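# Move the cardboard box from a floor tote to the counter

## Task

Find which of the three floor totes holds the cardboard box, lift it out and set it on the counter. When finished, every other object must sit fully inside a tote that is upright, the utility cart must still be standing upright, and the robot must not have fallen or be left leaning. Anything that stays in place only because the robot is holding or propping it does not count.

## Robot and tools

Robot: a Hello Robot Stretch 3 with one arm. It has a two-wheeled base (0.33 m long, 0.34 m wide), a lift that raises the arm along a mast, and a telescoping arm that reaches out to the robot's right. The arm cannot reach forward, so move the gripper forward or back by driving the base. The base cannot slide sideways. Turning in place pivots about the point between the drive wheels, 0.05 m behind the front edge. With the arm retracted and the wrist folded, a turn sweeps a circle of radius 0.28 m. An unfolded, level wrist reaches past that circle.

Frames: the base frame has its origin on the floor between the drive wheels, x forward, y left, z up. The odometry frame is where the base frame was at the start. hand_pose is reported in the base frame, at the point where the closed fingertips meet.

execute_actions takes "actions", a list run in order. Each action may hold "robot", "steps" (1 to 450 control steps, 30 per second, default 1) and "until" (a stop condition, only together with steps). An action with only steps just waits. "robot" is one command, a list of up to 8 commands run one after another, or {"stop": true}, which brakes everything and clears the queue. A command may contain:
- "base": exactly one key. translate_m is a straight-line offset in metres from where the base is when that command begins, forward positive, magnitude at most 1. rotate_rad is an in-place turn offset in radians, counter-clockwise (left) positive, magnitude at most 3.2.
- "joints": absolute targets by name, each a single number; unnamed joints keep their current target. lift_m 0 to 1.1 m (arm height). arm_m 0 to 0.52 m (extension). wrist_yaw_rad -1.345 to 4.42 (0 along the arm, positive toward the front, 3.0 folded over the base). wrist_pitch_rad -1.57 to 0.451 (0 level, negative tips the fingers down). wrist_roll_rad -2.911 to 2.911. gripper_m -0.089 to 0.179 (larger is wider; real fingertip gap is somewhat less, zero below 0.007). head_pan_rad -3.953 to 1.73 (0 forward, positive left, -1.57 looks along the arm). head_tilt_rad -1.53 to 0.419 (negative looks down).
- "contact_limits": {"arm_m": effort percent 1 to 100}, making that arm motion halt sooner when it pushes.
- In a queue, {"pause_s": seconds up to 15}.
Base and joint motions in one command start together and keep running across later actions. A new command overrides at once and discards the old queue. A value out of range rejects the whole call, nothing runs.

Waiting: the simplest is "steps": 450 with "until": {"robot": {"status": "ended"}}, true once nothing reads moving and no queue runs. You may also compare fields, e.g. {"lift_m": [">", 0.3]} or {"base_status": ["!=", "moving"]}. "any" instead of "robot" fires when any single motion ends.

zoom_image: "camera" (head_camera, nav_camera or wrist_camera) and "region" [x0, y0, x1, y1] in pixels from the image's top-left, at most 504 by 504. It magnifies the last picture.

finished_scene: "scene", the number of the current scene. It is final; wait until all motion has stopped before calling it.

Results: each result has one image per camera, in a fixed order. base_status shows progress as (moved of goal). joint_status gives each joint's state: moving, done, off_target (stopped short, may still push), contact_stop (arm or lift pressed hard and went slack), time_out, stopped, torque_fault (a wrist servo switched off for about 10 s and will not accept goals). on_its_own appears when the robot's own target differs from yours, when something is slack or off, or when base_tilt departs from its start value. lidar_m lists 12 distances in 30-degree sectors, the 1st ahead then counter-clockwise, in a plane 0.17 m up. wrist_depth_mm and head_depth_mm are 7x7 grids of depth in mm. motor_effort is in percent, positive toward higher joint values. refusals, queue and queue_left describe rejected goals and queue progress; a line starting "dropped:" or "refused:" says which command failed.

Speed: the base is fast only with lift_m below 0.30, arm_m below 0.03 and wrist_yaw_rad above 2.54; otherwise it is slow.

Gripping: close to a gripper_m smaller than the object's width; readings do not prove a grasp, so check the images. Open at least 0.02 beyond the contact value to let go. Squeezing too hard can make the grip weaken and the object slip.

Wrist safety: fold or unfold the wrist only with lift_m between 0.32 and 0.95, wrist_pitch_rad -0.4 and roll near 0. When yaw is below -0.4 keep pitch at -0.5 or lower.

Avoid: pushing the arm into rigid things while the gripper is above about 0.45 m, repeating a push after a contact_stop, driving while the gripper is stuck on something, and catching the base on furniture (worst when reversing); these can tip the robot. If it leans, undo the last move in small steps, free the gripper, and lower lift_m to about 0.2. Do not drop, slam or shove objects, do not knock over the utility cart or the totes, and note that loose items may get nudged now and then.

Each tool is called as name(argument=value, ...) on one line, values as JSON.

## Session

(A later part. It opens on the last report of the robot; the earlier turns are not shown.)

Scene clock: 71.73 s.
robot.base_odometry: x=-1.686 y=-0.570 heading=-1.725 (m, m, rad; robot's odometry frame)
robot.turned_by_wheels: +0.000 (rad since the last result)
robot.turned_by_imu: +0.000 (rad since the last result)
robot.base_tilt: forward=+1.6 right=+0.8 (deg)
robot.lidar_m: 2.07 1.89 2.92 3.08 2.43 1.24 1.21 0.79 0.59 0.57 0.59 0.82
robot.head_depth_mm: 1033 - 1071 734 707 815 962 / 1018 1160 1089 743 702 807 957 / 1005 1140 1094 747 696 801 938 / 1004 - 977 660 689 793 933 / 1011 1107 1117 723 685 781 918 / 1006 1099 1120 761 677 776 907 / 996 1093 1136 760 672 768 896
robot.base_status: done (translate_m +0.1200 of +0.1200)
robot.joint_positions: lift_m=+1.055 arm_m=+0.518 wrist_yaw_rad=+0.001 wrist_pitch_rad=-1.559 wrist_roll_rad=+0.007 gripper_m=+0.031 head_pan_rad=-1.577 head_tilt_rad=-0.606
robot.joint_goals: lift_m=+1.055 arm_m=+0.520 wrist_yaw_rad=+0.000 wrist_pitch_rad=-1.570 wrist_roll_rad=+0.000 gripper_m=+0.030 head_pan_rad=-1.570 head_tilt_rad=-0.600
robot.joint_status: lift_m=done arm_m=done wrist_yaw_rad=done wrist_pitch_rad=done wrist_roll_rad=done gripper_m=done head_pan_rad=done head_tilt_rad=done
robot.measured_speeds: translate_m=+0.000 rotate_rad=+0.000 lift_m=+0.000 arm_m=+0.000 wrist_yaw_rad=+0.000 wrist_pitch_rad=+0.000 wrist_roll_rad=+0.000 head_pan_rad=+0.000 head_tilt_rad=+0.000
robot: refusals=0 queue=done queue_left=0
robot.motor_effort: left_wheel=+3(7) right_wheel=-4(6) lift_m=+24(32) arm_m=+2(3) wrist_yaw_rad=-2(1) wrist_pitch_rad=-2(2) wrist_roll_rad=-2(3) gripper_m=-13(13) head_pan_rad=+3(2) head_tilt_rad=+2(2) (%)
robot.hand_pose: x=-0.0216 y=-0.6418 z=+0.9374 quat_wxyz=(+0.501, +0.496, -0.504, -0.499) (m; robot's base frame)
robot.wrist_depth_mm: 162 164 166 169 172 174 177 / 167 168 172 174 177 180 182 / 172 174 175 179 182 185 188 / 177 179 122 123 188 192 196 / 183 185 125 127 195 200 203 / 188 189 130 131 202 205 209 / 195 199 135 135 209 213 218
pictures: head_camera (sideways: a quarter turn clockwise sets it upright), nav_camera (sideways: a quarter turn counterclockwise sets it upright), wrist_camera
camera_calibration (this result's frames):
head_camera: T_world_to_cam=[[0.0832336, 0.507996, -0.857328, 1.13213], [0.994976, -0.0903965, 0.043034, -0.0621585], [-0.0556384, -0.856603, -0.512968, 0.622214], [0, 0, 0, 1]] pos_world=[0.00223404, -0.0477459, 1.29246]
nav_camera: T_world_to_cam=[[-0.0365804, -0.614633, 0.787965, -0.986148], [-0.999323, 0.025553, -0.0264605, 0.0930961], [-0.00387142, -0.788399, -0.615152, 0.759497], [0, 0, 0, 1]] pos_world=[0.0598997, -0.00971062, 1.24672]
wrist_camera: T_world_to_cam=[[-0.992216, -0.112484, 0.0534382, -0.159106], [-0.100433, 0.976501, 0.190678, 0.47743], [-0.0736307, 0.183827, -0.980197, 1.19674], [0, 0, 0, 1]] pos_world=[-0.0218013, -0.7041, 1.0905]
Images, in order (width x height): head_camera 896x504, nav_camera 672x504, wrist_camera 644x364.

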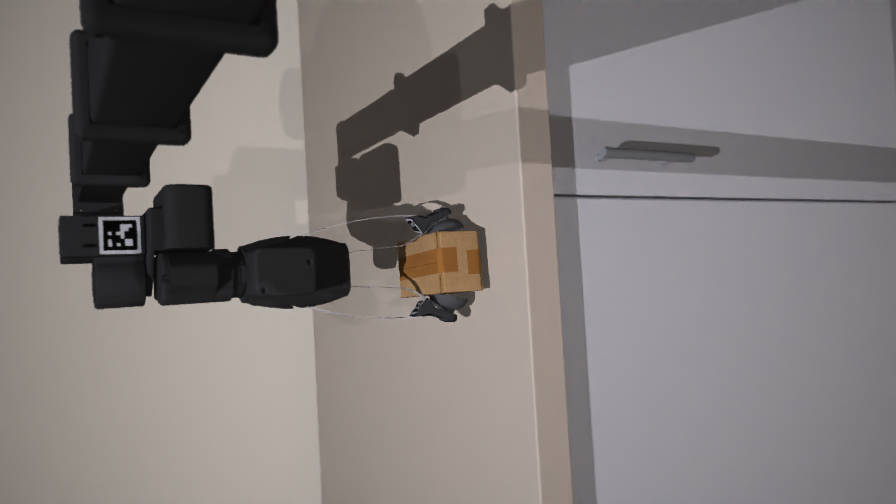

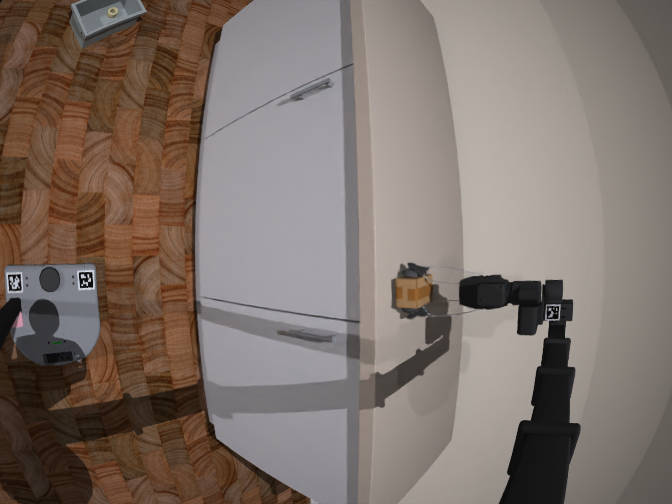

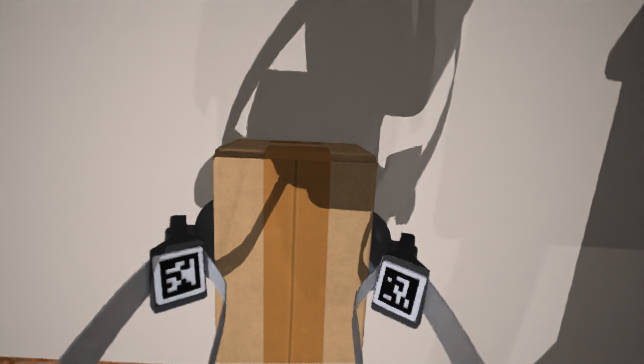

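Resting (lift effort dropped). Release.

execute_actions(actions=[{"robot":[{"joints":{"gripper_m":0.11}},{"joints":{"lift_m":1.1}},{"joints":{"arm_m":0.05,"head_tilt_rad":-0.5}}],"steps":300,"until":{"robot":{"status":"ended"}}}])

Scene clock: 78.90 s.
robot.base_odometry: x=-1.686 y=-0.570 heading=-1.725 (m, m, rad; robot's odometry frame)
robot.turned_by_wheels: +0.000 (rad since the last result)
robot.turned_by_imu: -0.001 (rad since the last result)
robot.base_tilt: forward=+1.7 right=+0.9 (deg)
robot.lidar_m: 2.07 1.89 2.92 3.09 2.43 1.25 1.20 0.79 0.59 0.57 0.59 0.82
robot.head_depth_mm: - - - - 640 724 829 / - - - - - - - / 1026 - - - - - - / 1020 - - - - - - / 1012 1097 1186 922 656 698 796 / 1009 1082 1172 934 658 696 777 / 1003 1071 1158 942 664 689 772
robot.base_status: done (translate_m +0.1200 of +0.1200)
robot.joint_positions: lift_m=+1.098 arm_m=+0.050 wrist_yaw_rad=+0.001 wrist_pitch_rad=-1.560 wrist_roll_rad=+0.005 gripper_m=+0.110 head_pan_rad=-1.577 head_tilt_rad=-0.507
robot.joint_goals: lift_m=+1.100 arm_m=+0.050 wrist_yaw_rad=+0.000 wrist_pitch_rad=-1.570 wrist_roll_rad=+0.000 gripper_m=+0.110 head_pan_rad=-1.570 head_tilt_rad=-0.500
robot.joint_status: lift_m=done arm_m=done wrist_yaw_rad=done wrist_pitch_rad=done wrist_roll_rad=done gripper_m=done head_pan_rad=done head_tilt_rad=done
robot.measured_speeds: translate_m=+0.000 rotate_rad=+0.000 lift_m=+0.000 arm_m=+0.000 wrist_yaw_rad=+0.000 wrist_pitch_rad=+0.000 wrist_roll_rad=+0.000 head_pan_rad=+0.000 head_tilt_rad=+0.000
robot: refusals=0 queue=done queue_left=0
robot.motor_effort: left_wheel=+3(3) right_wheel=-4(5) lift_m=+32(35) arm_m=-4(5) wrist_yaw_rad=-1(2) wrist_pitch_rad=-2(2) wrist_roll_rad=-2(3) gripper_m=+0(80) head_pan_rad=+3(3) head_tilt_rad=+3(11) (%)
robot.hand_pose: x=-0.0216 y=-0.1740 z=+0.9803 quat_wxyz=(+0.502, +0.496, -0.504, -0.499) (m; robot's base frame)
robot.wrist_depth_mm: - - - - - - - / - - - - - - - / - - - - - - - / - - - - - - - / - - - - - - - / - - - - - - - / - - - - - - -
pictures: head_camera (sideways: a quarter turn clockwise sets it upright), nav_camera (sideways: a quarter turn counterclockwise sets it upright), wrist_camera
camera_calibration (this result's frames):
head_camera: T_world_to_cam=[[0.0826248, 0.420848, -0.90336, 1.19217], [0.995019, -0.0855674, 0.051145, -0.0727244], [-0.0557739, -0.903086, -0.425822, 0.508821], [0, 0, 0, 1]] pos_world=[0.0022379, -0.0484381, 1.29735]
nav_camera: T_world_to_cam=[[-0.0359918, -0.533808, 0.844839, -1.0603], [-0.999344, 0.0226773, -0.0282455, 0.0954236], [-0.00408097, -0.845301, -0.534274, 0.654279], [0, 0, 0, 1]] pos_world=[0.0598689, -0.0150983, 1.24804]
wrist_camera: T_world_to_cam=[[-0.992069, -0.113777, 0.0534151, -0.108974], [-0.101686, 0.976309, 0.190997, 0.0120352], [-0.0738808, 0.184051, -0.980136, 1.15277], [0, 0, 0, 1]] pos_world=[-0.021719, -0.236317, 1.13339]
Images, in order (width x height): head_camera 896x504, nav_camera 672x504, wrist_camera 644x364.

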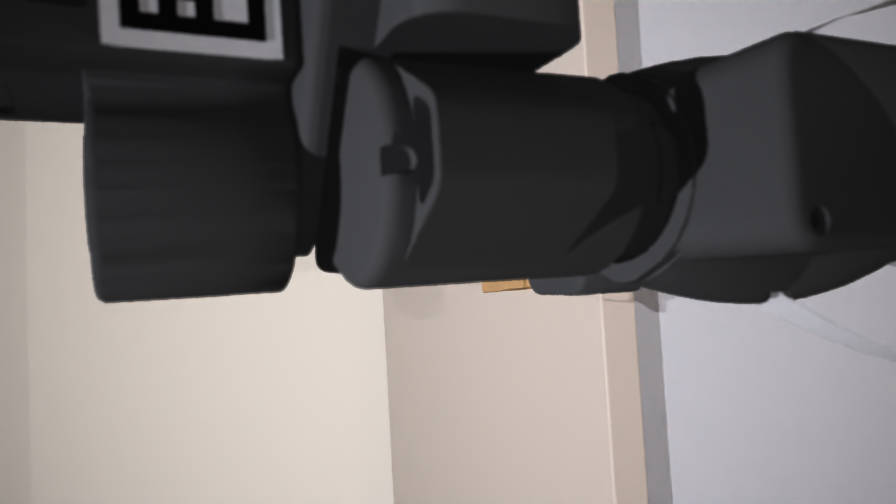

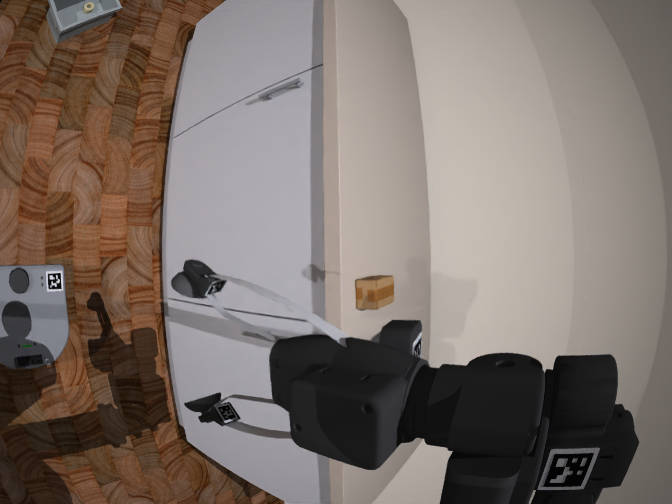

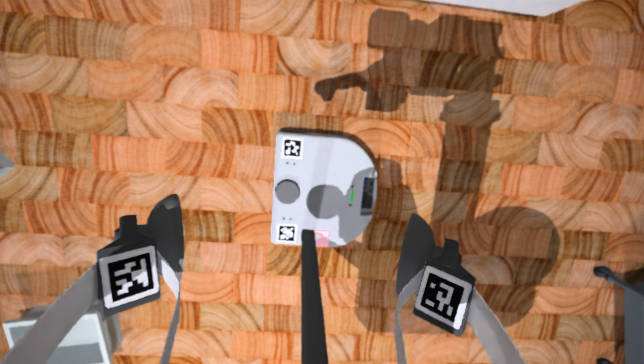

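finished_scene(scene=2)

The scene is finished: the task was done.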